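# Move blue foam block, or else the cardboard box, onto the counter

## Task

Look for a blue foam block lying on this room's floor. If one exists, place it on the counter; if none exists, place the cardboard box on the counter. Nothing other than that one item may end up on the counter. The robot must not topple or finish leaning, or the task fails. The item must rest on the counter by itself at the end; if it only stays there because the robot holds it, the task is not done.

## Robot and tools

ROBOT. A Hello Robot Stretch 4, about 1.6 m tall, with a single arm. It has an omni-wheel base (rim within 0.23 m of the base origin), a lift that slides up a mast, an arm that telescopes straight forward, a wrist with yaw, pitch and roll, and a two-finger gripper. A loose object may occasionally get nudged by something outside the robot.

FRAMES. Base frame: origin on the floor below the base centre, x forward, y left, z up. hand_pose is reported in this frame. It marks the point halfway between the fingers, 0.015 m back from the tips, and the printed value may be slightly off. With all wrist joints at 0 the hand axes line up with the base axes. The odometry frame is the base frame as it was when the scene began.

TOOLS.
execute_actions: arguments "actions" (a list holding one action, or empty to just read state and images) and optional "cameras" (a list of head_camera, head_left_camera, head_right_camera, wrist_camera or all; omitted, null or ["all"] gives every camera, [] gives none). An action contains "base", "joints" or both, plus optional "pace" and "contact_limits". Alternatively it contains only {"end_of_arm": "enable_torque"}, which re-powers any wrist or gripper motor that shut itself off. All motions in one action start together.
- "base": a single key, an offset from where the base last measured itself. translate_m: metres straight ahead, forward positive, -2 to 2. strafe_m: metres sideways, left positive, -2 to 2. rotate_rad: radians in place, counter-clockwise (left) positive, -3.2 to 3.2.
- "joints": absolute targets, any subset. lift_m 0 to 1.2 (metres, height). arm_m 0 to 0.55 (metres, extension). wrist_yaw_rad -1.134 to 4.276 (0 straight ahead, positive turns left, 3.14 stowed backward; past 3.4 the arm may block it). wrist_pitch_rad -1.117 to 4.259 (0 level, 1.57 pointing down). wrist_roll_rad -1.117 to 4.259 (0 keeps fingers at equal height; positive turns clockwise as seen from behind). gripper_m 0 to 0.08 (finger gap in metres). Done tolerances: ±0.004 for lift and arm, ±0.02 yaw and roll, ±0.05 pitch, ±0.002 gripper. A joint target past its range gets clipped and the result notes it; any other bad value or unknown key rejects the whole call.
- "pace": "slow", "default", "fast" or "max" (base up to 0.1/0.3/0.4/0.6 m/s and 1/2/3/4 rad/s; lower when lift_m exceeds 0.2, down to 0.3 m/s and 1 rad/s at 1.2).
- "contact_limits": {"arm_m": value}, 0 gentlest to 0.75 firmest, 0.5 when omitted.
One action runs at most 15 s. Anything omitted from an action may keep pushing toward an earlier target without the status showing it. If a call reports a stop, the remaining execute_actions, wait and finished_scene calls in the same reply are skipped.
wait: "seconds" 0 to 10; commands nothing, returns state and images.
zoom_image: "camera" and "region" [x0, y0, x1, y1] in pixels of that camera's latest full image, origin top-left, at most 504 by 504.
read_manual: "section" (only "licences"); gives licence text, no motion.
finished_scene: "scene", the number of the current scene; ends it irreversibly and reports success. The item must already be resting stably.

CAMERAS. head_camera (420x560) sits atop the mast looking forward and down; turn the base to look around. head_left_camera and head_right_camera (420x672 fisheyes) look down more steeply and show the base and arm. wrist_camera (616x392) looks along the fingers, with the tips near the bottom of the frame. A good opening move: lift_m 0.4 with wrist_yaw_rad 0 together to unfold the wrist.

RESULT LINES. joint_positions: current joint values. base_status / joint_status: how each motion ended. "done" (for the base, wheels turned the commanded amount even if slipping); "off_target" (stopped short, may still push); "contact_stop_at_<key>" (blocked; that part goes slack, a slack lift may sag under load, slack wheels may roll); "limit_stop_at_<name>", including limit_stop_at_tilt (leaning over 6 degrees, lift, arm and wheels go slack) and limit_stop_at_own_body (self-collision guard, likely with pitch below -0.2 plus roll below -0.4 or above 4; move away from the body); "time_out"; "torque_fault" (motor went limp, send enable_torque). on_its_own: things not commanded this call; "held at" is a held target, not a position. lidar_m: 12 distances in metres, 30-degree sectors, first straight ahead, counting counter-clockwise (4th left, 7th behind, 10th right); "-" means nothing seen or closer than 0.25 m; it sees from about 0.15 m up, so table tops register, but may miss glass, thin legs and things behind. wrist_depth_mm: 7x7 grid of depths in mm, 100 to 2000, "-" for unknown; includes the robot's own parts. base_odometry: wheel-count pose, heading -3.142 to 3.142, left positive. If turned_by_wheels and turned_by_imu differ by over about 0.1 rad, the base hit or slipped. base_tilt: degrees, forward and right positive, with a fixed bias up to about 1.5. motor_effort: percent of max, positive toward larger joint values, bracket is the noisy peak; for wheel_0, wheel_1, wheel_2 positive turns the base right. A load in a level gripper shifts wrist_pitch_rad effort away from 0.

GRIPPING. Command a gripper_m smaller than the object's width; after contact the fingers only push slightly further. "off_target" after closing means something is held; "done" usually means empty, though thin or light grips can also read done. A gripper effort staying beyond about 50 from zero trips a torque fault and may drop the object.

AVOID. Driving or turning with over 1 kg held and arm_m above 0.2 (especially at fast or max) can tip the robot; so can a sustained push or pull, more so with the gripper high or a high contact limit. Pressing the gripper into things with base or arm moves, or holding over about 2.7 kg level, causes wrist torque faults. Do not drop, slam, or hit objects hard, and make sure the robot ends upright and untilted.

Each tool is called after ">>>" by a JSON object that holds its "method" and its "body", one argument or row to a line.

## Session

>>> {"method": "execute_actions", "body": {
  "actions": []
}}

Scene clock: 0.00 s.
base_odometry: x=+0.000 y=+0.000 heading=+0.000 (m, m, rad; odometry frame)
turned_by_wheels: +0.000 (rad since the last result)
turned_by_imu: +0.000 (rad since the last result)
base_tilt: forward=+0.1 right=+0.0 (deg)
lidar_m: 1.82 1.42 1.22 1.22 2.16 1.90 1.84 2.21 0.85 0.81 0.96 1.71
base_status: not commanded
joint_positions: lift_m=+0.201 arm_m=+0.001 wrist_yaw_rad=+3.061 wrist_pitch_rad=+0.009 wrist_roll_rad=+0.008 gripper_m=+0.040
joint_status: not commanded
motor_effort: lift_m=+21 arm_m=-1 wrist_yaw_rad=+1 wrist_pitch_rad=-10 wrist_roll_rad=-1 gripper_m=+1 wheel_0=+0 wheel_1=-1 wheel_2=+1 (%)
hand_pose: x=-0.0331 y=+0.1044 z=+0.3774 quat_wxyz=(+0.041, -0.005, +0.004, +0.999) (m; base frame)
wrist_depth_mm: - 142 - - 1863 1808 1661 / - 130 217 - 1921 1756 1618 / 109 145 212 - 1921 1756 1661 / 144 158 - - 1921 1808 1661 / - - - - 1921 1708 1708 / 1182 1308 125 1281 145 1336 1205 / 960 - - - - - 946
pictures: head_camera, head_left_camera, head_right_camera, wrist_camera
Images, in order (width x height): head_camera 420x560, head_left_camera 420x672, head_right_camera 420x672, wrist_camera 616x392.

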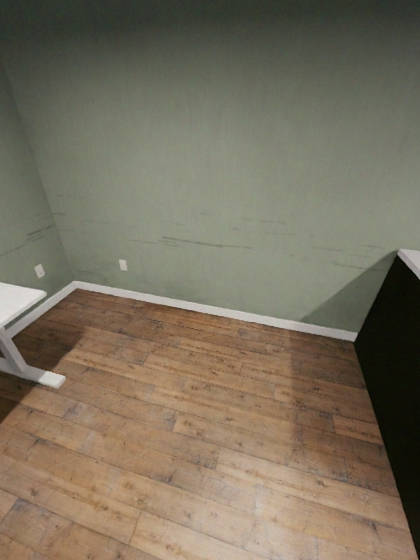

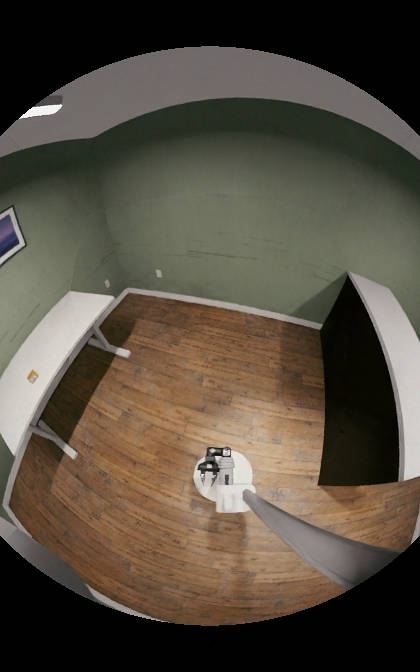

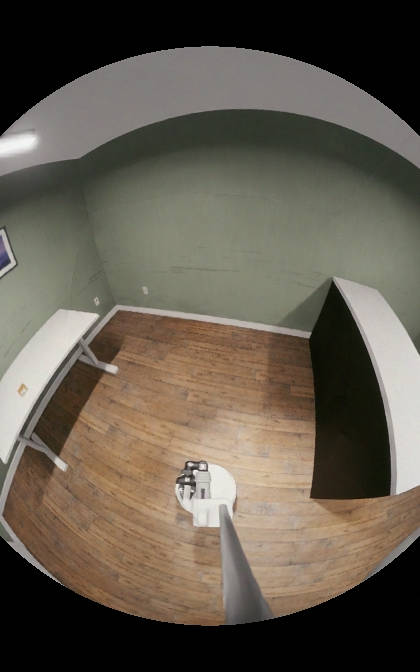

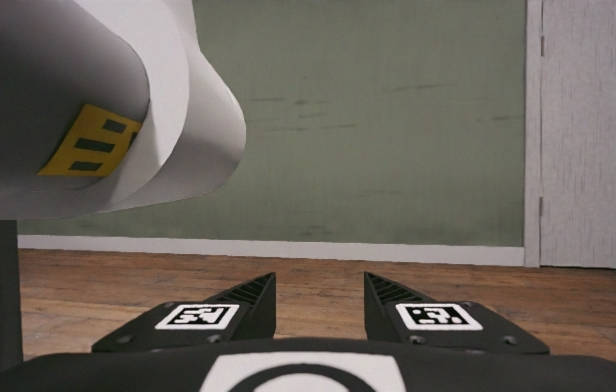

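>>> {"method": "execute_actions", "body": {
  "actions": [
    {"base":{"rotate_rad":-2.4},"joints":{"lift_m":0.4,"wrist_yaw_rad":0},"pace":"fast"}
  ]
}}

Scene clock: 4.70 s.
base_odometry: x=+0.000 y=+0.000 heading=-2.400 (m, m, rad; odometry frame)
turned_by_wheels: -2.400 (rad since the last result)
turned_by_imu: -2.368 (rad since the last result)
base_tilt: forward=+0.1 right=+0.0 (deg)
lidar_m: 2.57 0.80 0.84 1.14 1.80 1.88 1.28 1.19 1.27 1.97 1.86 1.91
base_status: done
joint_positions: lift_m=+0.400 arm_m=+0.001 wrist_yaw_rad=+0.001 wrist_pitch_rad=+0.009 wrist_roll_rad=+0.008 gripper_m=+0.040
joint_status: all done
motor_effort: lift_m=+24(27) arm_m=-1(1) wrist_yaw_rad=-1(8) wrist_pitch_rad=-10(9) wrist_roll_rad=-1(1) gripper_m=+1(1) wheel_0=+1(7) wheel_1=+1(10) wheel_2=-1(8) (%)
hand_pose: x=+0.3845 y=-0.0873 z=+0.5759 quat_wxyz=(+1.000, +0.004, +0.005, +0.000) (m; base frame)
wrist_depth_mm: - - - - - 1863 1499 / - - - - - 1863 1537 / - - - - - 1808 1576 / - - - - - 1863 1537 / - - - - - 1921 1537 / 1808 1863 125 1756 146 1808 1499 / 1366 - - - - - 1397
pictures: head_camera, head_left_camera, head_right_camera, wrist_camera
Images, in order (width x height): head_camera 420x560, head_left_camera 420x672, head_right_camera 420x672, wrist_camera 616x392.

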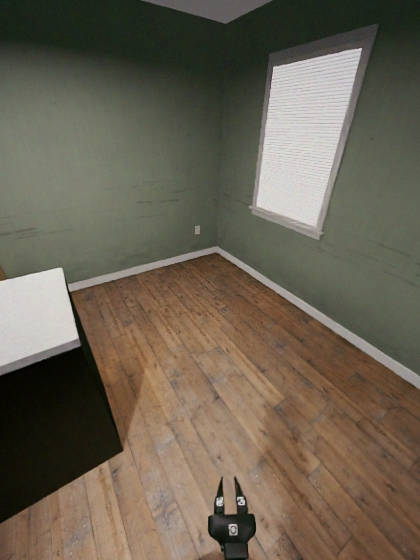

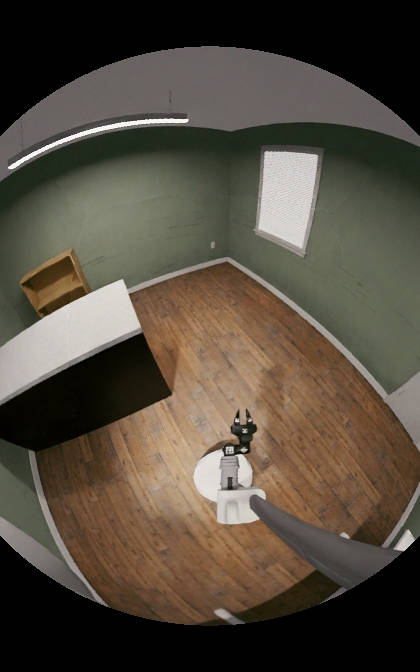

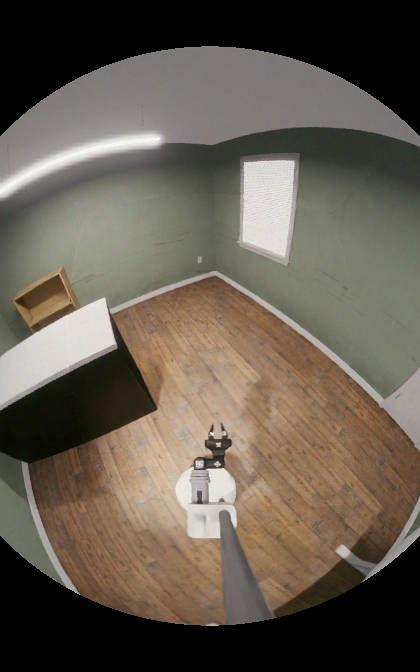

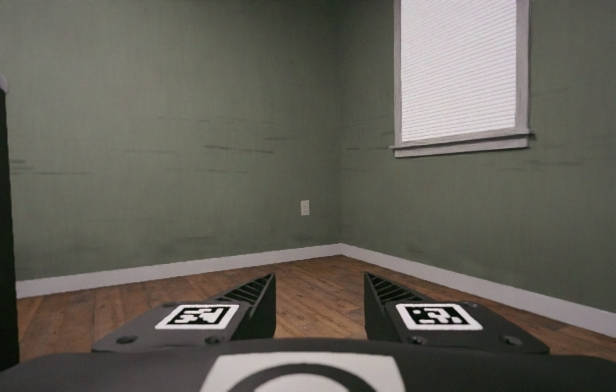

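Check behind the counter.

>>> {"method": "execute_actions", "body": {
  "actions": [
    {"base":{"translate_m":1.7},"pace":"max"}
  ],
  "cameras": []
}}

>>> {"method": "execute_actions", "body": {
  "actions": [
    {"base":{"rotate_rad":1.9},"pace":"fast"}
  ]
}}

Scene clock: 11.40 s.
base_odometry: x=-1.253 y=-1.149 heading=-2.400 (m, m, rad; odometry frame)
turned_by_wheels: +0.000 (rad since the last result)
turned_by_imu: -0.002 (rad since the last result)
base_tilt: forward=+0.1 right=+0.0 (deg)
lidar_m: 1.31 1.22 1.26 1.69 0.87 0.92 3.64 2.73 1.44 1.03 0.91 0.95
base_status: done
joint_positions: lift_m=+0.400 arm_m=+0.001 wrist_yaw_rad=+0.000 wrist_pitch_rad=+0.009 wrist_roll_rad=+0.008 gripper_m=+0.040
joint_status: not commanded
motor_effort: lift_m=+23(24) arm_m=-1(1) wrist_yaw_rad=+0(2) wrist_pitch_rad=-9(9) wrist_roll_rad=-1(1) gripper_m=+0(1) wheel_0=+1(8) wheel_1=+2(5) wheel_2=+0(13) (%)
hand_pose: x=+0.3845 y=-0.0874 z=+0.5760 quat_wxyz=(+1.000, +0.004, +0.005, +0.000) (m; base frame)
wrist_depth_mm: 891 976 1078 1229 1138 904 723 / 904 991 1078 1229 1160 891 715 / 917 1008 1118 1229 1138 891 750 / 891 991 1118 1255 1182 904 750 / 917 991 1118 1255 1182 904 750 / 904 991 125 1255 146 866 759 / 904 - - - - - 750
pictures: none
No camera images: the call's "cameras" was empty. Leave "cameras" out to get every camera's image.

Scene clock: 13.27 s.
base_odometry: x=-1.253 y=-1.149 heading=-0.500 (m, m, rad; odometry frame)
turned_by_wheels: +1.900 (rad since the last result)
turned_by_imu: +1.873 (rad since the last result)
base_tilt: forward=+0.2 right=+0.0 (deg)
lidar_m: 0.87 0.88 1.06 2.69 1.86 1.14 0.93 0.94 1.13 1.21 1.22 1.49
base_status: done
joint_positions: lift_m=+0.400 arm_m=+0.001 wrist_yaw_rad=+0.000 wrist_pitch_rad=+0.009 wrist_roll_rad=+0.008 gripper_m=+0.040
joint_status: not commanded
motor_effort: lift_m=+22(22) arm_m=-1(1) wrist_yaw_rad=-1(1) wrist_pitch_rad=-10(10) wrist_roll_rad=-1(1) gripper_m=+1(1) wheel_0=+0(8) wheel_1=+0(9) wheel_2=+2(9) (%)
hand_pose: x=+0.3845 y=-0.0873 z=+0.5760 quat_wxyz=(+1.000, +0.004, +0.005, +0.000) (m; base frame)
wrist_depth_mm: 627 691 - - - 1708 1308 / 627 654 - - - 1336 1255 / 634 654 - - - 1366 1308 / 640 661 - - - 1336 1308 / 640 668 - - - 1366 1308 / 647 668 125 1708 145 1366 1308 / 647 - - - - - 1229
pictures: head_camera, head_left_camera, head_right_camera, wrist_camera
Images, in order (width x height): head_camera 420x560, head_left_camera 420x672, head_right_camera 420x672, wrist_camera 616x392.

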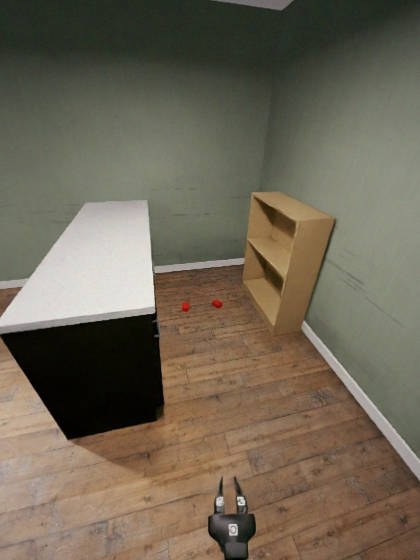

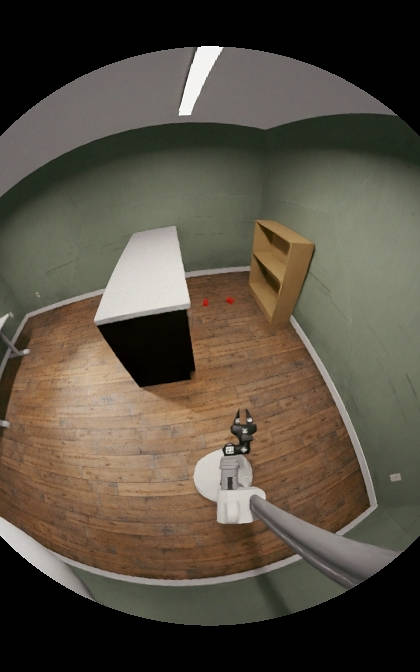

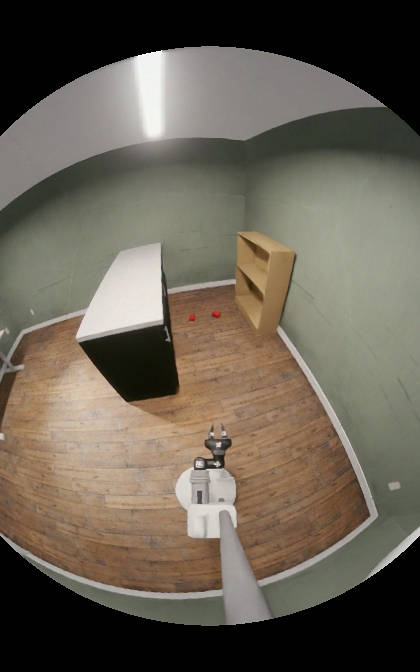

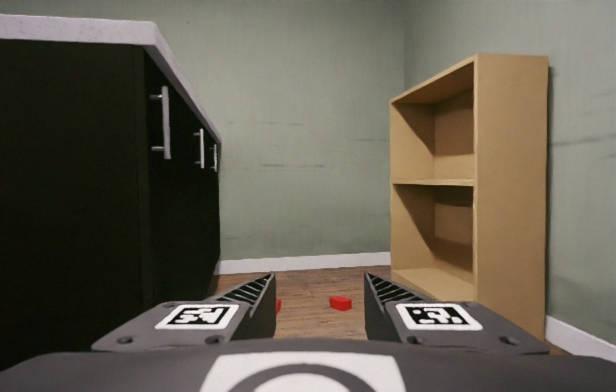

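>>> {"method": "execute_actions", "body": {
  "actions": [
    {"base":{"translate_m":1.35},"joints":{"lift_m":0.2,"wrist_yaw_rad":-0.3},"pace":"max"}
  ]
}}

Scene clock: 20.00 s.
base_odometry: x=-0.068 y=-1.795 heading=-0.500 (m, m, rad; odometry frame)
turned_by_wheels: +0.000 (rad since the last result)
turned_by_imu: -0.003 (rad since the last result)
base_tilt: forward=+0.1 right=+0.0 (deg)
lidar_m: 1.38 0.57 0.34 0.27 0.26 0.31 2.28 1.80 1.08 0.92 0.64 0.75
base_status: done
joint_positions: lift_m=+0.200 arm_m=+0.001 wrist_yaw_rad=-0.300 wrist_pitch_rad=+0.009 wrist_roll_rad=+0.008 gripper_m=+0.040
joint_status: all done
motor_effort: lift_m=+19(19) arm_m=-1(2) wrist_yaw_rad=+1(6) wrist_pitch_rad=-9(9) wrist_roll_rad=-1(1) gripper_m=+1(1) wheel_0=-1(7) wheel_1=-1(5) wheel_2=+0(14) (%)
hand_pose: x=+0.3492 y=-0.1464 z=+0.3763 quat_wxyz=(+0.989, +0.004, +0.004, -0.149) (m; base frame)
wrist_depth_mm: 1025 1098 1205 1336 904 866 668 / 1025 1118 1205 1397 842 661 668 / 1025 1138 1229 1366 904 878 715 / 1008 1118 1229 1366 917 891 723 / 1025 1118 1255 1397 917 891 715 / 1025 1098 125 1229 145 842 723 / 991 - - - - - 691
pictures: head_camera, head_left_camera, head_right_camera, wrist_camera
Images, in order (width x height): head_camera 420x560, head_left_camera 420x672, head_right_camera 420x672, wrist_camera 616x392.

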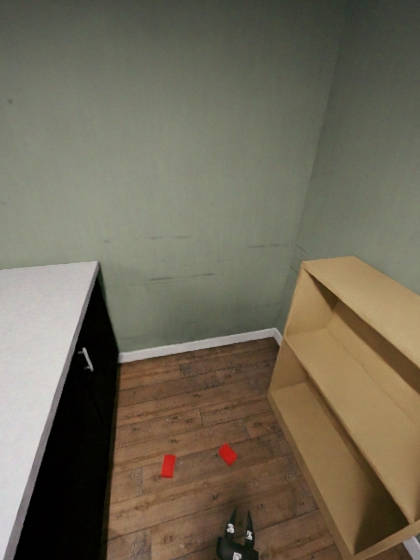

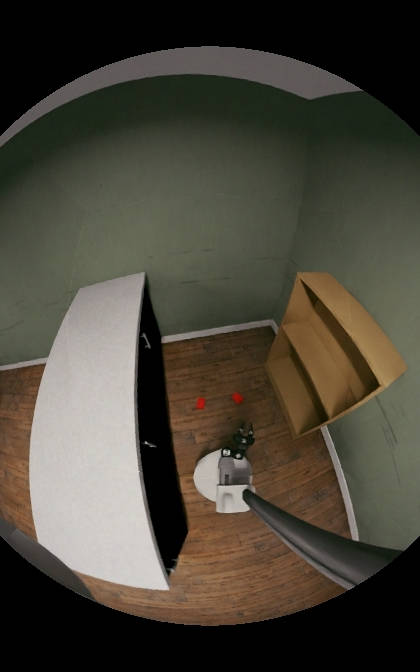

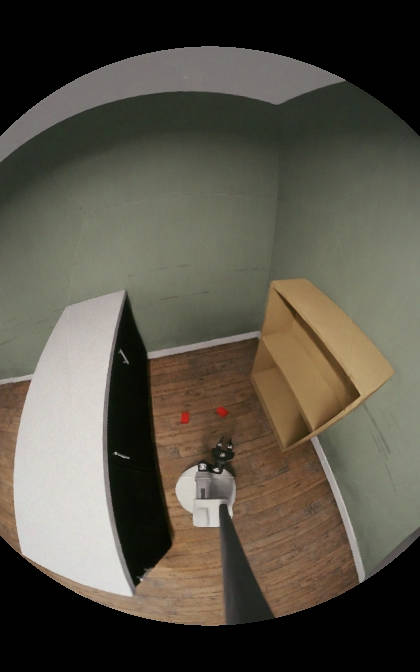

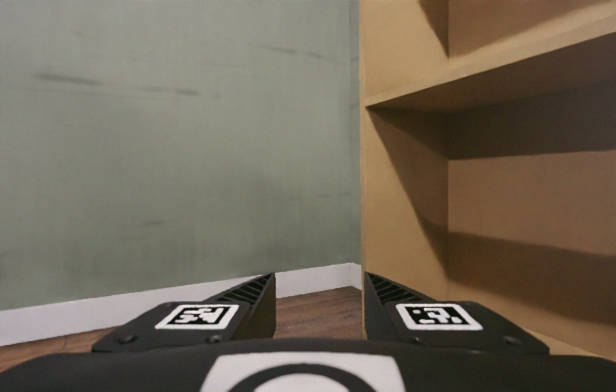

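>>> {"method": "execute_actions", "body": {
  "actions": [
    {"base":{"strafe_m":-0.08},"pace":"fast"}
  ],
  "cameras": []
}}

>>> {"method": "execute_actions", "body": {
  "actions": [
    {"base":{"translate_m":-1.2},"pace":"max"}
  ],
  "cameras": []
}}

>>> {"method": "execute_actions", "body": {
  "actions": [
    {"base":{"rotate_rad":1.55},"joints":{"wrist_yaw_rad":0,"gripper_m":0.08},"pace":"fast"}
  ],
  "cameras": []
}}

>>> {"method": "execute_actions", "body": {
  "actions": [
    {"base":{"translate_m":1.9},"pace":"max"}
  ]
}}

Scene clock: 26.00 s.
base_odometry: x=-0.106 y=-1.866 heading=-0.500 (m, m, rad; odometry frame)
turned_by_wheels: +0.000 (rad since the last result)
turned_by_imu: -0.002 (rad since the last result)
base_tilt: forward=+0.1 right=+0.0 (deg)
lidar_m: 1.41 0.69 0.43 0.35 0.36 0.43 2.27 1.69 0.98 0.84 0.57 0.64
base_status: done
joint_positions: lift_m=+0.200 arm_m=+0.001 wrist_yaw_rad=-0.300 wrist_pitch_rad=+0.009 wrist_roll_rad=+0.008 gripper_m=+0.040
joint_status: not commanded
motor_effort: lift_m=+19(19) arm_m=-2(2) wrist_yaw_rad=+0(0) wrist_pitch_rad=-10(10) wrist_roll_rad=-1(1) gripper_m=+1(1) wheel_0=-1(12) wheel_1=+2(11) wheel_2=+0(1) (%)
hand_pose: x=+0.3492 y=-0.1464 z=+0.3763 quat_wxyz=(+0.989, +0.004, +0.004, -0.149) (m; base frame)
wrist_depth_mm: 1025 1118 1229 1336 904 759 439 / 1025 1118 1255 1336 732 654 609 / 1060 1138 1229 1336 917 788 654 / 1042 1160 1255 1366 917 798 654 / 1060 1138 1255 1366 917 798 654 / 1042 1118 125 1060 145 750 654 / 1008 - - - - - 654
pictures: none
No camera images: the call's "cameras" was empty. Leave "cameras" out to get every camera's image.

Scene clock: 29.57 s.
base_odometry: x=-1.160 y=-1.290 heading=-0.500 (m, m, rad; odometry frame)
turned_by_wheels: +0.000 (rad since the last result)
turned_by_imu: -0.002 (rad since the last result)
base_tilt: forward=+0.1 right=+0.0 (deg)
lidar_m: 1.78 0.75 0.92 2.79 2.14 1.27 1.05 1.07 1.27 1.12 1.13 1.34
base_status: done
joint_positions: lift_m=+0.200 arm_m=+0.001 wrist_yaw_rad=-0.300 wrist_pitch_rad=+0.009 wrist_roll_rad=+0.008 gripper_m=+0.040
joint_status: not commanded
motor_effort: lift_m=+19(19) arm_m=-2(1) wrist_yaw_rad=+1(0) wrist_pitch_rad=-10(10) wrist_roll_rad=-1(1) gripper_m=+1(1) wheel_0=+1(8) wheel_1=+2(8) wheel_2=-1(15) (%)
hand_pose: x=+0.3492 y=-0.1464 z=+0.3763 quat_wxyz=(+0.989, +0.004, +0.004, -0.149) (m; base frame)
wrist_depth_mm: - - - 1756 1336 1138 931 / 1618 - - 1863 1366 1138 931 / 1618 - - - 1366 1160 946 / 1537 - - - 1397 1160 946 / 1756 - - 1618 1397 1138 946 / 1255 1255 125 1229 145 1078 946 / 991 - - - - - 878
pictures: none
No camera images: the call's "cameras" was empty. Leave "cameras" out to get every camera's image.

Scene clock: 31.30 s.
base_odometry: x=-1.160 y=-1.290 heading=+1.050 (m, m, rad; odometry frame)
turned_by_wheels: +1.550 (rad since the last result)
turned_by_imu: +1.528 (rad since the last result)
base_tilt: forward=+0.1 right=+0.0 (deg)
lidar_m: 2.77 2.19 1.30 1.08 1.08 1.30 1.10 1.10 1.31 1.78 0.76 0.90
base_status: done
joint_positions: lift_m=+0.200 arm_m=+0.001 wrist_yaw_rad=+0.000 wrist_pitch_rad=+0.009 wrist_roll_rad=+0.008 gripper_m=+0.080
joint_status: all done
motor_effort: lift_m=+19(19) arm_m=-2(1) wrist_yaw_rad=+0(7) wrist_pitch_rad=-10(10) wrist_roll_rad=-1(1) gripper_m=+3(3) wheel_0=+1(9) wheel_1=-1(6) wheel_2=+2(10) (%)
hand_pose: x=+0.3845 y=-0.0874 z=+0.3763 quat_wxyz=(+1.000, +0.004, +0.005, +0.000) (m; base frame)
wrist_depth_mm: - - - - - - - / - - - - - - - / - - - - - - - / - - - - - - - / - - - - - - - / 1255 112 151 1229 1098 130 1336 / - - - - - - -
pictures: none
No camera images: the call's "cameras" was empty. Leave "cameras" out to get every camera's image.

Scene clock: 36.03 s.
base_odometry: x=-0.215 y=+0.359 heading=+1.050 (m, m, rad; odometry frame)
turned_by_wheels: +0.000 (rad since the last result)
turned_by_imu: -0.001 (rad since the last result)
base_tilt: forward=+0.1 right=+0.0 (deg)
lidar_m: 0.91 0.90 1.78 1.54 1.54 1.83 2.97 1.14 1.30 2.13 2.15 1.06
base_status: done
joint_positions: lift_m=+0.200 arm_m=+0.001 wrist_yaw_rad=+0.000 wrist_pitch_rad=+0.009 wrist_roll_rad=+0.008 gripper_m=+0.080
joint_status: not commanded
motor_effort: lift_m=+19(18) arm_m=-1(1) wrist_yaw_rad=+0(0) wrist_pitch_rad=-10(10) wrist_roll_rad=-1(1) gripper_m=+2(3) wheel_0=+0(8) wheel_1=-1(9) wheel_2=+1(14) (%)
hand_pose: x=+0.3845 y=-0.0874 z=+0.3763 quat_wxyz=(+1.000, +0.004, +0.005, +0.000) (m; base frame)
wrist_depth_mm: 741 759 768 1499 1537 1618 1708 / 1366 976 991 1042 1042 1078 1098 / 1366 1397 1464 1499 1576 1661 1708 / 1366 1430 1464 1537 1618 1708 1808 / 1397 1430 1464 1576 1618 1708 1756 / 1308 112 151 1229 1118 131 1229 / - - - - - - -
pictures: head_camera, head_left_camera, head_right_camera, wrist_camera
Images, in order (width x height): head_camera 420x560, head_left_camera 420x672, head_right_camera 420x672, wrist_camera 616x392.

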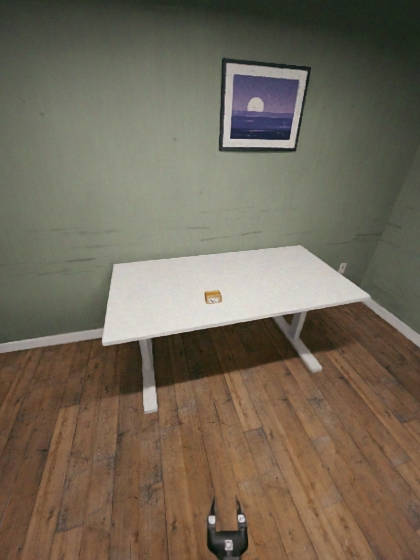

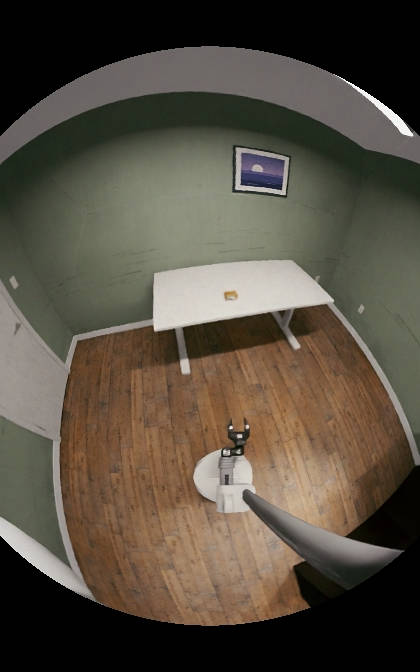

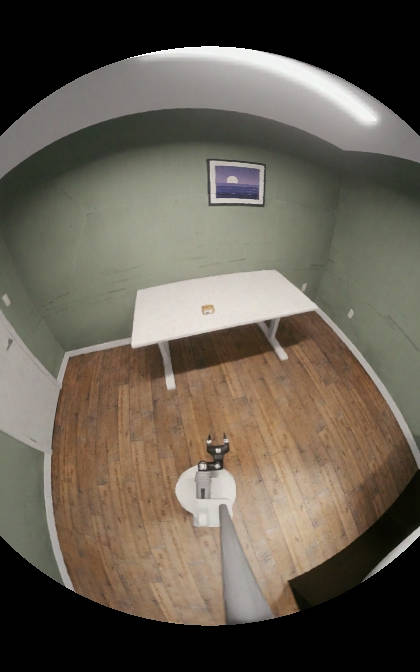

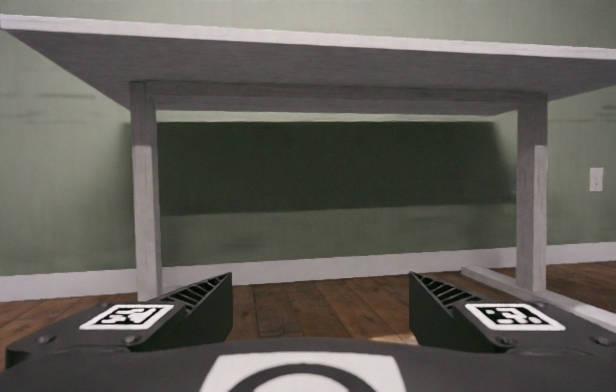

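>>> {"method": "execute_actions", "body": {
  "actions": [
    {"base":{"translate_m":0.35},"joints":{"lift_m":0.72,"wrist_pitch_rad":0.5},"pace":"max"}
  ],
  "cameras": ["head_camera","wrist_camera"]
}}

>>> {"method": "zoom_image", "body": {
  "camera": "head_camera",
  "region": [140,280,300,440]
}}

Scene clock: 41.20 s.
base_odometry: x=-0.041 y=+0.662 heading=+1.050 (m, m, rad; odometry frame)
turned_by_wheels: +0.000 (rad since the last result)
turned_by_imu: -0.002 (rad since the last result)
base_tilt: forward=+0.1 right=-0.1 (deg)
lidar_m: 0.57 0.57 1.65 1.60 1.64 1.94 3.32 1.44 1.69 2.07 1.21 0.69
base_status: done
joint_positions: lift_m=+0.720 arm_m=+0.001 wrist_yaw_rad=+0.000 wrist_pitch_rad=+0.502 wrist_roll_rad=+0.008 gripper_m=+0.080
joint_status: all done
motor_effort: lift_m=+24(28) arm_m=-1(1) wrist_yaw_rad=+0(0) wrist_pitch_rad=-7(9) wrist_roll_rad=-1(1) gripper_m=+2(2) wheel_0=-2(8) wheel_1=+0(8) wheel_2=+1(14) (%)
hand_pose: x=+0.3583 y=-0.0874 z=+0.7955 quat_wxyz=(+0.969, +0.004, +0.249, -0.001) (m; base frame)
wrist_depth_mm: 976 1025 1060 1078 1138 1160 1229 / 831 809 778 699 723 699 699 / 549 525 517 504 496 488 530 / 404 415 436 1366 1464 1537 1499 / 1308 1336 1366 1397 1366 1366 1255 / 1182 112 151 1182 1138 131 1182 / - - - - - - -
pictures: head_camera, wrist_camera
Images, in order (width x height): head_camera 420x560, wrist_camera 616x392.

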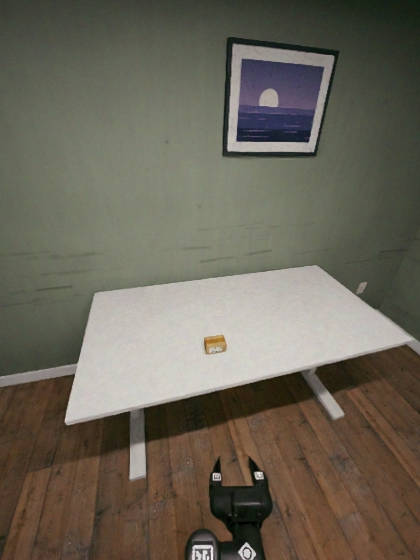

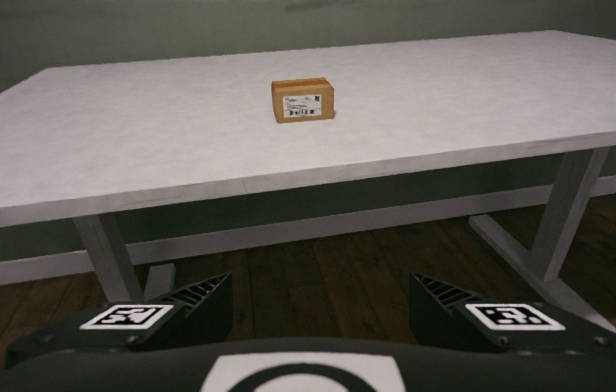

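Region (140, 280, 300, 440) of head_camera's 420x560 image, scaled by 3.150, with more detail than that image has.

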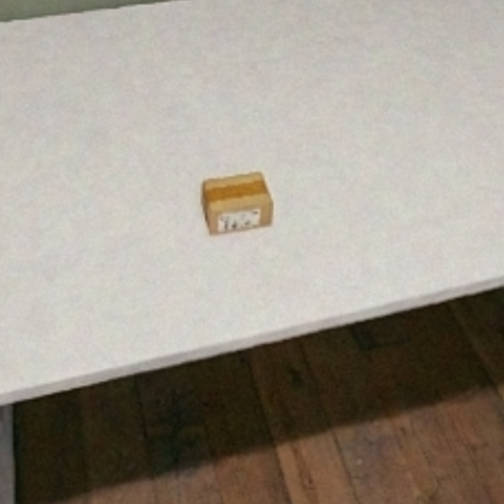

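>>> {"method": "execute_actions", "body": {
  "actions": [
    {"joints":{"lift_m":0.9,"wrist_pitch_rad":1.57,"wrist_roll_rad":1.32},"base":{"strafe_m":0.05},"pace":"max"}
  ],
  "cameras": []
}}

>>> {"method": "execute_actions", "body": {
  "actions": [
    {"joints":{"arm_m":0.42},"base":{"translate_m":0.2},"pace":"fast"}
  ]
}}

Scene clock: 47.00 s.
base_odometry: x=-0.085 y=+0.687 heading=+1.050 (m, m, rad; odometry frame)
turned_by_wheels: +0.000 (rad since the last result)
turned_by_imu: -0.001 (rad since the last result)
base_tilt: forward=+0.2 right=+0.0 (deg)
lidar_m: 0.56 0.56 1.60 1.55 1.61 1.86 3.33 1.48 1.75 2.10 1.14 0.66
base_status: done
joint_positions: lift_m=+0.900 arm_m=+0.001 wrist_yaw_rad=+0.000 wrist_pitch_rad=+1.569 wrist_roll_rad=+1.320 gripper_m=+0.080
joint_status: all done
motor_effort: lift_m=+23(28) arm_m=-2(1) wrist_yaw_rad=+1(2) wrist_pitch_rad=+1(5) wrist_roll_rad=+0(4) gripper_m=+2(2) wheel_0=+2(10) wheel_1=+0(13) wheel_2=+1(0) (%)
hand_pose: x=+0.1721 y=-0.0874 z=+0.8653 quat_wxyz=(+0.559, +0.434, +0.558, -0.433) (m; base frame)
wrist_depth_mm: 1008 1025 1008 991 976 960 946 / 1025 1008 1008 991 960 960 960 / 1025 1025 1008 1008 991 976 960 / 1060 1025 1025 1008 788 976 960 / 1042 1025 1060 809 788 683 976 / 1008 112 151 1008 798 130 342 / - - - - - - -
pictures: none
No camera images: the call's "cameras" was empty. Leave "cameras" out to get every camera's image.

Scene clock: 48.97 s.
base_odometry: x=+0.015 y=+0.861 heading=+1.051 (m, m, rad; odometry frame)
turned_by_wheels: +0.000 (rad since the last result)
turned_by_imu: +0.000 (rad since the last result)
base_tilt: forward=+0.1 right=-0.1 (deg)
lidar_m: 0.36 0.37 0.46 1.60 1.61 1.92 3.52 1.67 1.91 2.05 0.77 0.45
base_status: done
joint_positions: lift_m=+0.900 arm_m=+0.419 wrist_yaw_rad=+0.000 wrist_pitch_rad=+1.570 wrist_roll_rad=+1.320 gripper_m=+0.080
joint_status: all done
motor_effort: lift_m=+24(24) arm_m=+4(5) wrist_yaw_rad=-1(2) wrist_pitch_rad=+0(1) wrist_roll_rad=-1(0) gripper_m=+2(2) wheel_0=+1(6) wheel_1=+1(5) wheel_2=+1(13) (%)
hand_pose: x=+0.5904 y=-0.0874 z=+0.8653 quat_wxyz=(+0.559, +0.434, +0.558, -0.433) (m; base frame)
wrist_depth_mm: 301 298 294 293 289 285 960 / 303 300 297 294 290 287 960 / 306 303 297 294 291 289 976 / 309 304 300 248 294 290 976 / 309 306 303 251 296 294 778 / 312 112 151 301 297 131 778 / - - - - - - -
pictures: head_camera, head_left_camera, head_right_camera, wrist_camera
Images, in order (width x height): head_camera 420x560, head_left_camera 420x672, head_right_camera 420x672, wrist_camera 616x392.

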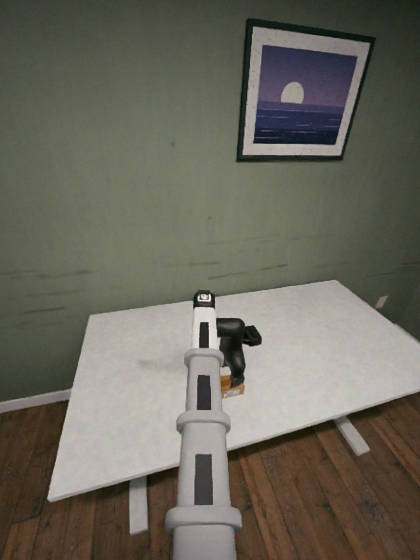

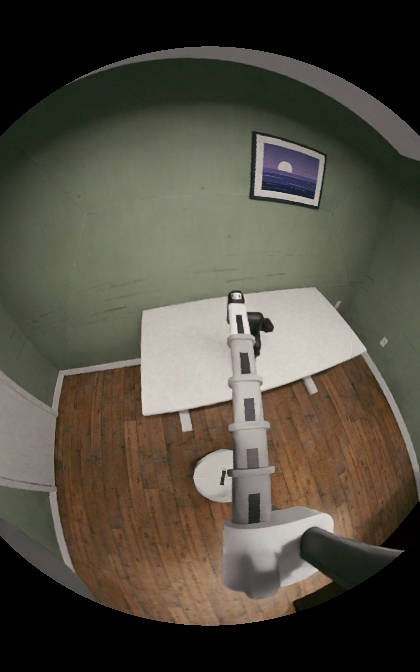

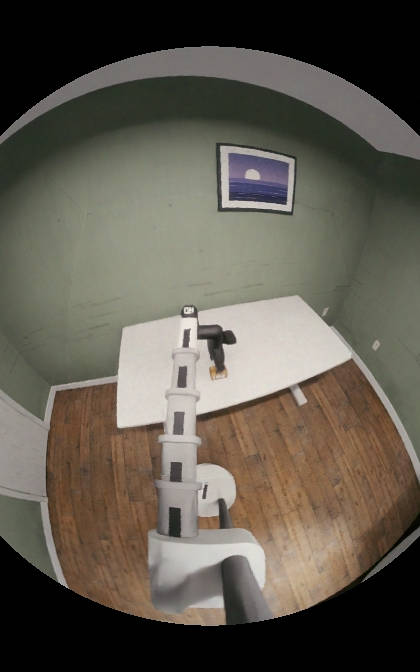

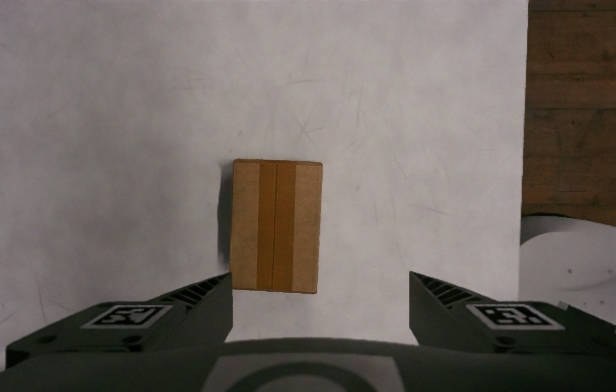

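>>> {"method": "execute_actions", "body": {
  "actions": [
    {"joints":{"arm_m":0.451,"lift_m":0.83},"base":{"strafe_m":-0.018},"pace":"fast"}
  ],
  "cameras": ["wrist_camera"]
}}

Scene clock: 53.60 s.
base_odometry: x=+0.030 y=+0.852 heading=+1.051 (m, m, rad; odometry frame)
turned_by_wheels: +0.000 (rad since the last result)
turned_by_imu: -0.002 (rad since the last result)
base_tilt: forward=+0.1 right=+0.0 (deg)
lidar_m: 0.39 0.39 0.46 1.63 1.60 1.95 3.54 1.67 1.97 2.05 0.78 0.42
base_status: done
joint_positions: lift_m=+0.830 arm_m=+0.450 wrist_yaw_rad=+0.000 wrist_pitch_rad=+1.570 wrist_roll_rad=+1.320 gripper_m=+0.080
joint_status: all done
motor_effort: lift_m=+16(22) arm_m=+4(6) wrist_yaw_rad=+1(1) wrist_pitch_rad=-1(0) wrist_roll_rad=-1(0) gripper_m=+2(2) wheel_0=+1(10) wheel_1=-1(9) wheel_2=+0(1) (%)
hand_pose: x=+0.6213 y=-0.0874 z=+0.7959 quat_wxyz=(+0.559, +0.434, +0.558, -0.433) (m; base frame)
wrist_depth_mm: 231 229 227 224 221 220 217 / 232 229 227 225 222 220 219 / 235 232 229 227 224 222 220 / 236 234 230 228 226 224 221 / 237 236 233 179 227 225 223 / 239 112 151 180 228 131 223 / - - - - - - -
pictures: wrist_camera
Images, in order (width x height): wrist_camera 616x392.

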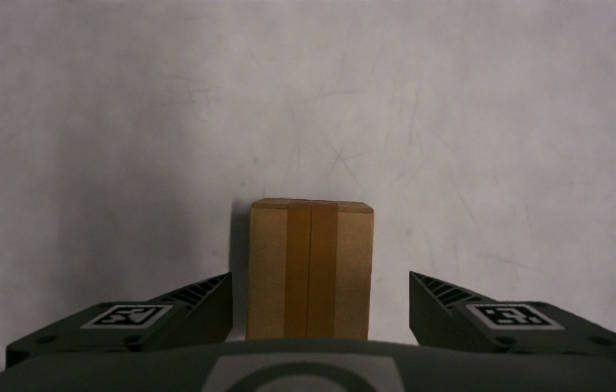

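>>> {"method": "execute_actions", "body": {
  "actions": [
    {"joints":{"arm_m":0.457,"lift_m":0.775}}
  ],
  "cameras": []
}}

>>> {"method": "execute_actions", "body": {
  "actions": [
    {"joints":{"gripper_m":0.04}}
  ],
  "cameras": ["wrist_camera"]
}}

>>> {"method": "execute_actions", "body": {
  "actions": [
    {"joints":{"lift_m":1.1},"pace":"fast"}
  ],
  "cameras": ["wrist_camera"]
}}

Scene clock: 57.97 s.
base_odometry: x=+0.030 y=+0.852 heading=+1.051 (m, m, rad; odometry frame)
turned_by_wheels: +0.000 (rad since the last result)
turned_by_imu: -0.001 (rad since the last result)
base_tilt: forward=+0.1 right=+0.0 (deg)
lidar_m: 0.37 0.39 0.44 1.64 1.63 1.96 3.53 1.66 1.95 2.04 0.76 0.44
base_status: not commanded
joint_positions: lift_m=+0.775 arm_m=+0.456 wrist_yaw_rad=+0.000 wrist_pitch_rad=+1.570 wrist_roll_rad=+1.320 gripper_m=+0.080
joint_status: all done
motor_effort: lift_m=+15(15) arm_m=+4(6) wrist_yaw_rad=+0(0) wrist_pitch_rad=-1(1) wrist_roll_rad=-1(0) gripper_m=+1(2) wheel_0=+1(1) wheel_1=-1(1) wheel_2=+0(0) (%)
hand_pose: x=+0.6273 y=-0.0874 z=+0.7409 quat_wxyz=(+0.559, +0.434, +0.558, -0.433) (m; base frame)
wrist_depth_mm: 176 174 172 170 168 167 166 / 177 175 173 171 169 167 166 / 178 176 175 172 171 168 167 / 179 177 175 173 171 170 168 / 181 178 177 124 124 171 169 / 182 112 127 125 124 131 170 / - - - - - - -
pictures: none
No camera images: the call's "cameras" was empty. Leave "cameras" out to get every camera's image.

Scene clock: 58.97 s.
base_odometry: x=+0.030 y=+0.852 heading=+1.051 (m, m, rad; odometry frame)
turned_by_wheels: +0.000 (rad since the last result)
turned_by_imu: +0.000 (rad since the last result)
base_tilt: forward=+0.1 right=+0.0 (deg)
lidar_m: 0.36 0.38 0.45 1.63 1.63 1.94 3.52 1.65 1.93 2.04 0.76 0.43
base_status: not commanded
joint_positions: lift_m=+0.775 arm_m=+0.456 wrist_yaw_rad=+0.000 wrist_pitch_rad=+1.570 wrist_roll_rad=+1.320 gripper_m=+0.060
joint_status: gripper_m off_target (ended at +0.060, target +0.040)
on_its_own: gripper_m is held at +0.054, not at your +0.040, by its contact guard: the fingers met something
motor_effort: lift_m=+16(16) arm_m=+4(4) wrist_yaw_rad=+1(1) wrist_pitch_rad=-1(1) wrist_roll_rad=+0(0) gripper_m=-37(40) wheel_0=+2(1) wheel_1=-1(1) wheel_2=+0(0) (%)
hand_pose: x=+0.6273 y=-0.0874 z=+0.7409 quat_wxyz=(+0.559, +0.434, +0.558, -0.433) (m; base frame)
wrist_depth_mm: 176 174 172 170 168 167 165 / 177 175 173 171 169 167 166 / 178 176 174 172 171 168 167 / 179 177 176 173 171 170 168 / 180 178 177 124 124 170 169 / 181 179 126 125 124 171 170 / 183 - - - - - -
pictures: wrist_camera
Images, in order (width x height): wrist_camera 616x392.

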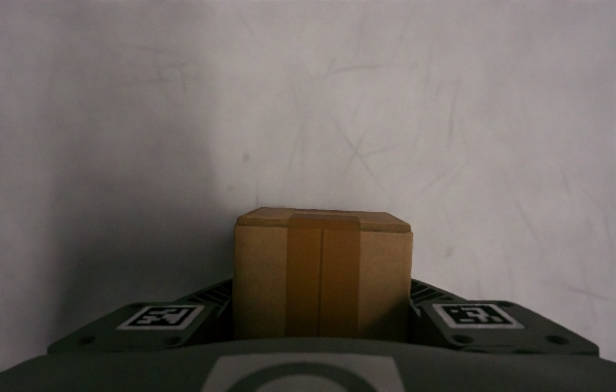

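Scene clock: 60.87 s.
base_odometry: x=+0.030 y=+0.852 heading=+1.051 (m, m, rad; odometry frame)
turned_by_wheels: +0.000 (rad since the last result)
turned_by_imu: -0.001 (rad since the last result)
base_tilt: forward=+0.1 right=+0.0 (deg)
lidar_m: 0.37 0.37 0.47 1.63 1.64 1.96 3.53 1.66 1.92 2.03 0.79 0.45
base_status: not commanded
joint_positions: lift_m=+1.100 arm_m=+0.456 wrist_yaw_rad=+0.000 wrist_pitch_rad=+1.570 wrist_roll_rad=+1.320 gripper_m=+0.060
joint_status: all done
on_its_own: gripper_m is held at +0.054, not at your +0.040, by its contact guard: the fingers met something
motor_effort: lift_m=+25(27) arm_m=+4(4) wrist_yaw_rad=+0(0) wrist_pitch_rad=-1(1) wrist_roll_rad=-1(1) gripper_m=-38(38) wheel_0=+1(1) wheel_1=-1(1) wheel_2=+0(0) (%)
hand_pose: x=+0.6273 y=-0.0874 z=+1.0652 quat_wxyz=(+0.559, +0.434, +0.558, -0.433) (m; base frame)
wrist_depth_mm: 504 496 492 484 484 1138 1138 / 508 500 492 488 484 1182 1138 / 512 500 500 492 488 1160 1160 / 512 504 504 496 492 1160 1160 / 517 517 504 124 123 976 960 / 521 512 126 125 124 488 960 / 525 - - - - - -
pictures: wrist_camera
Images, in order (width x height): wrist_camera 616x392.

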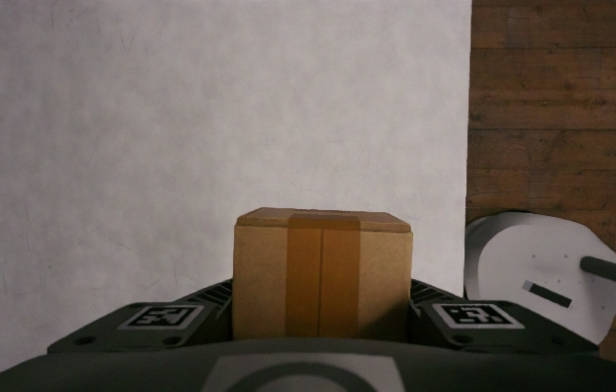

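>>> {"method": "execute_actions", "body": {
  "actions": [
    {"base":{"rotate_rad":-2.45},"pace":"fast"}
  ],
  "cameras": []
}}

>>> {"method": "execute_actions", "body": {
  "actions": [
    {"base":{"translate_m":1.25},"pace":"max"}
  ]
}}

Scene clock: 66.17 s.
base_odometry: x=+0.030 y=+0.852 heading=-1.399 (m, m, rad; odometry frame)
turned_by_wheels: -2.450 (rad since the last result)
turned_by_imu: -2.417 (rad since the last result)
base_tilt: forward=+0.2 right=+0.0 (deg)
lidar_m: 1.68 2.18 2.03 0.60 0.38 0.38 0.37 1.65 1.60 1.68 2.22 1.69
base_status: done
joint_positions: lift_m=+1.100 arm_m=+0.456 wrist_yaw_rad=+0.000 wrist_pitch_rad=+1.570 wrist_roll_rad=+1.320 gripper_m=+0.060
joint_status: not commanded
on_its_own: gripper_m is held at +0.054, not at your +0.040, by its contact guard: the fingers met something
motor_effort: lift_m=+23(25) arm_m=+3(4) wrist_yaw_rad=-1(1) wrist_pitch_rad=+0(0) wrist_roll_rad=+0(1) gripper_m=-37(38) wheel_0=+0(6) wheel_1=+2(6) wheel_2=-1(8) (%)
hand_pose: x=+0.6276 y=-0.0874 z=+1.0652 quat_wxyz=(+0.559, +0.434, +0.558, -0.433) (m; base frame)
wrist_depth_mm: 1229 1182 1182 1182 1182 1138 1138 / 1229 1229 1205 1182 1160 1160 1138 / 1229 1205 1205 1182 1182 1182 1138 / 1229 1229 1229 1205 1182 1160 1160 / 1255 1229 1205 124 124 1025 976 / 1281 1255 126 125 124 976 960 / 1281 - - - - - -
pictures: none
No camera images: the call's "cameras" was empty. Leave "cameras" out to get every camera's image.

Scene clock: 71.43 s.
base_odometry: x=+0.244 y=-0.380 heading=-1.399 (m, m, rad; odometry frame)
turned_by_wheels: +0.000 (rad since the last result)
turned_by_imu: -0.001 (rad since the last result)
base_tilt: forward=+0.2 right=+0.0 (deg)
lidar_m: 0.55 0.70 1.49 1.52 1.65 1.49 1.55 2.34 2.18 2.23 0.52 0.49
base_status: done
joint_positions: lift_m=+1.100 arm_m=+0.456 wrist_yaw_rad=+0.000 wrist_pitch_rad=+1.570 wrist_roll_rad=+1.320 gripper_m=+0.060
joint_status: not commanded
on_its_own: gripper_m is held at +0.054, not at your +0.040, by its contact guard: the fingers met something
motor_effort: lift_m=+24(24) arm_m=+3(3) wrist_yaw_rad=-1(0) wrist_pitch_rad=+0(0) wrist_roll_rad=+0(1) gripper_m=-38(38) wheel_0=+0(7) wheel_1=+2(7) wheel_2=+0(10) (%)
hand_pose: x=+0.6276 y=-0.0874 z=+1.0652 quat_wxyz=(+0.559, +0.434, +0.558, -0.433) (m; base frame)
wrist_depth_mm: 310 307 303 300 296 294 293 / 312 309 306 303 300 297 1138 / 315 312 307 304 301 300 1138 / 319 314 312 307 301 1182 1160 / 319 314 314 124 124 991 976 / 322 317 126 125 124 976 976 / 325 - - - - - -
pictures: head_camera, head_left_camera, head_right_camera, wrist_camera
Images, in order (width x height): head_camera 420x560, head_left_camera 420x672, head_right_camera 420x672, wrist_camera 616x392.

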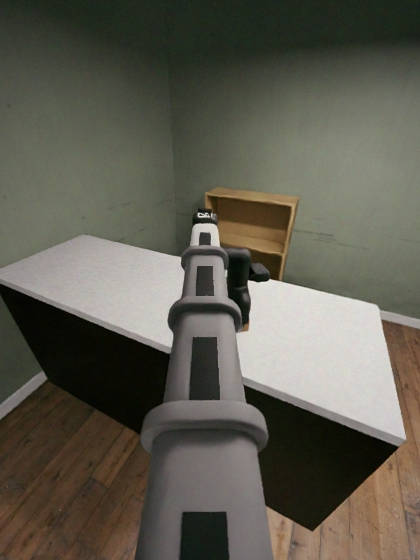

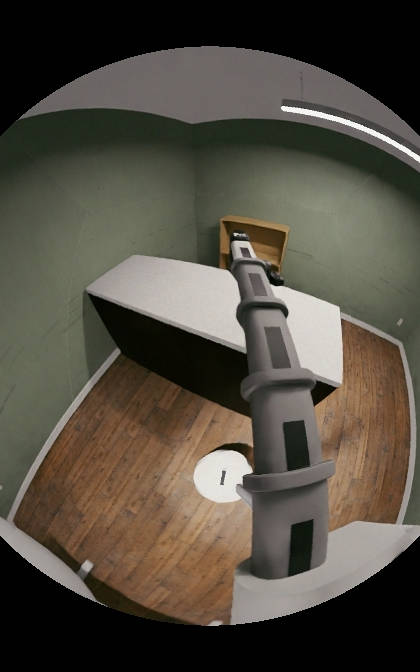

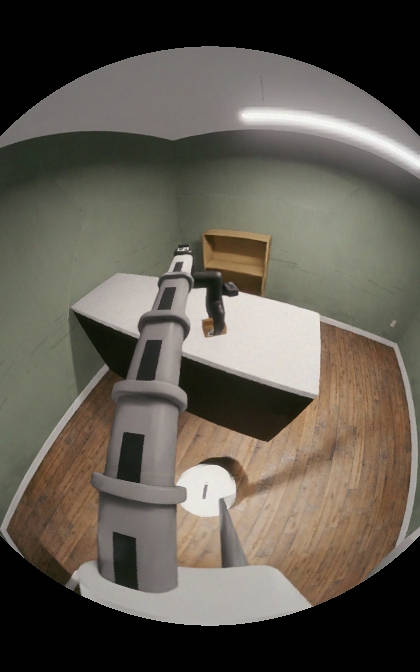

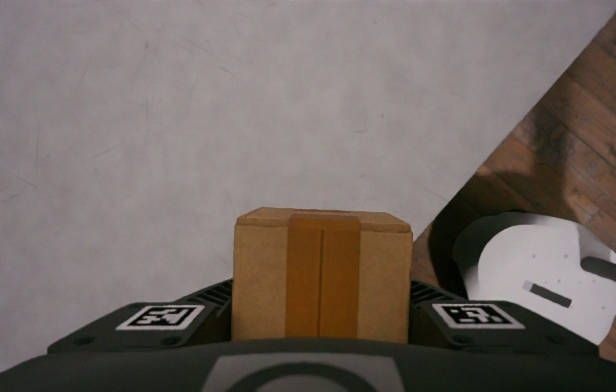

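Need to lower about 0.133.

>>> {"method": "execute_actions", "body": {
  "actions": [
    {"base":{"translate_m":0.12},"joints":{"arm_m":0.53,"lift_m":1.0},"pace":"fast"}
  ],
  "cameras": []
}}

>>> {"method": "execute_actions", "body": {
  "actions": [
    {"joints":{"lift_m":0.97},"pace":"slow"}
  ],
  "cameras": ["wrist_camera"]
}}

Scene clock: 76.13 s.
base_odometry: x=+0.264 y=-0.498 heading=-1.399 (m, m, rad; odometry frame)
turned_by_wheels: +0.000 (rad since the last result)
turned_by_imu: -0.001 (rad since the last result)
base_tilt: forward=+0.1 right=+0.0 (deg)
lidar_m: 0.43 0.57 1.34 1.50 1.97 1.61 1.69 2.40 2.25 2.31 0.44 0.40
base_status: done
joint_positions: lift_m=+1.000 arm_m=+0.529 wrist_yaw_rad=+0.000 wrist_pitch_rad=+1.570 wrist_roll_rad=+1.320 gripper_m=+0.060
joint_status: all done
on_its_own: gripper_m is held at +0.054, not at your +0.040, by its contact guard: the fingers met something
motor_effort: lift_m=+16(23) arm_m=+4(5) wrist_yaw_rad=+0(2) wrist_pitch_rad=+0(2) wrist_roll_rad=-1(1) gripper_m=-38(38) wheel_0=+2(8) wheel_1=+2(7) wheel_2=+1(9) (%)
hand_pose: x=+0.7004 y=-0.0874 z=+0.9659 quat_wxyz=(+0.559, +0.434, +0.558, -0.433) (m; base frame)
wrist_depth_mm: 211 209 206 204 202 200 198 / 212 210 208 206 204 201 200 / 213 211 208 207 205 202 200 / 215 212 211 207 206 203 202 / 216 214 211 124 124 204 204 / 218 214 126 125 124 206 204 / 220 - - - - - -
pictures: none
No camera images: the call's "cameras" was empty. Leave "cameras" out to get every camera's image.

Scene clock: 77.20 s.
base_odometry: x=+0.264 y=-0.498 heading=-1.399 (m, m, rad; odometry frame)
turned_by_wheels: +0.000 (rad since the last result)
turned_by_imu: +0.000 (rad since the last result)
base_tilt: forward=+0.1 right=+0.0 (deg)
lidar_m: 0.43 0.54 1.32 1.51 1.93 1.62 1.70 2.39 2.22 2.28 0.42 0.41
base_status: not commanded
joint_positions: lift_m=+0.970 arm_m=+0.529 wrist_yaw_rad=+0.000 wrist_pitch_rad=+1.570 wrist_roll_rad=+1.320 gripper_m=+0.060
joint_status: all done
on_its_own: gripper_m is held at +0.054, not at your +0.040, by its contact guard: the fingers met something
motor_effort: lift_m=+16(16) arm_m=+5(4) wrist_yaw_rad=+0(1) wrist_pitch_rad=+0(0) wrist_roll_rad=-1(0) gripper_m=-38(37) wheel_0=+2(2) wheel_1=+2(2) wheel_2=+1(1) (%)
hand_pose: x=+0.7004 y=-0.0874 z=+0.9359 quat_wxyz=(+0.559, +0.434, +0.558, -0.433) (m; base frame)
wrist_depth_mm: 180 179 177 175 173 171 170 / 182 179 178 176 174 172 171 / 183 181 178 177 175 173 172 / 184 182 180 178 176 174 173 / 185 182 181 124 124 176 174 / 186 184 126 125 124 175 174 / 188 - - - - - -
pictures: wrist_camera
Images, in order (width x height): wrist_camera 616x392.

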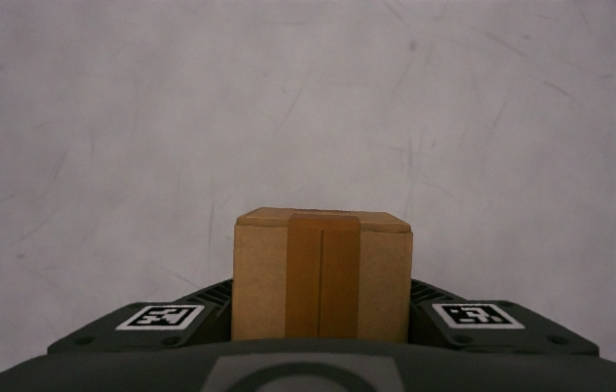

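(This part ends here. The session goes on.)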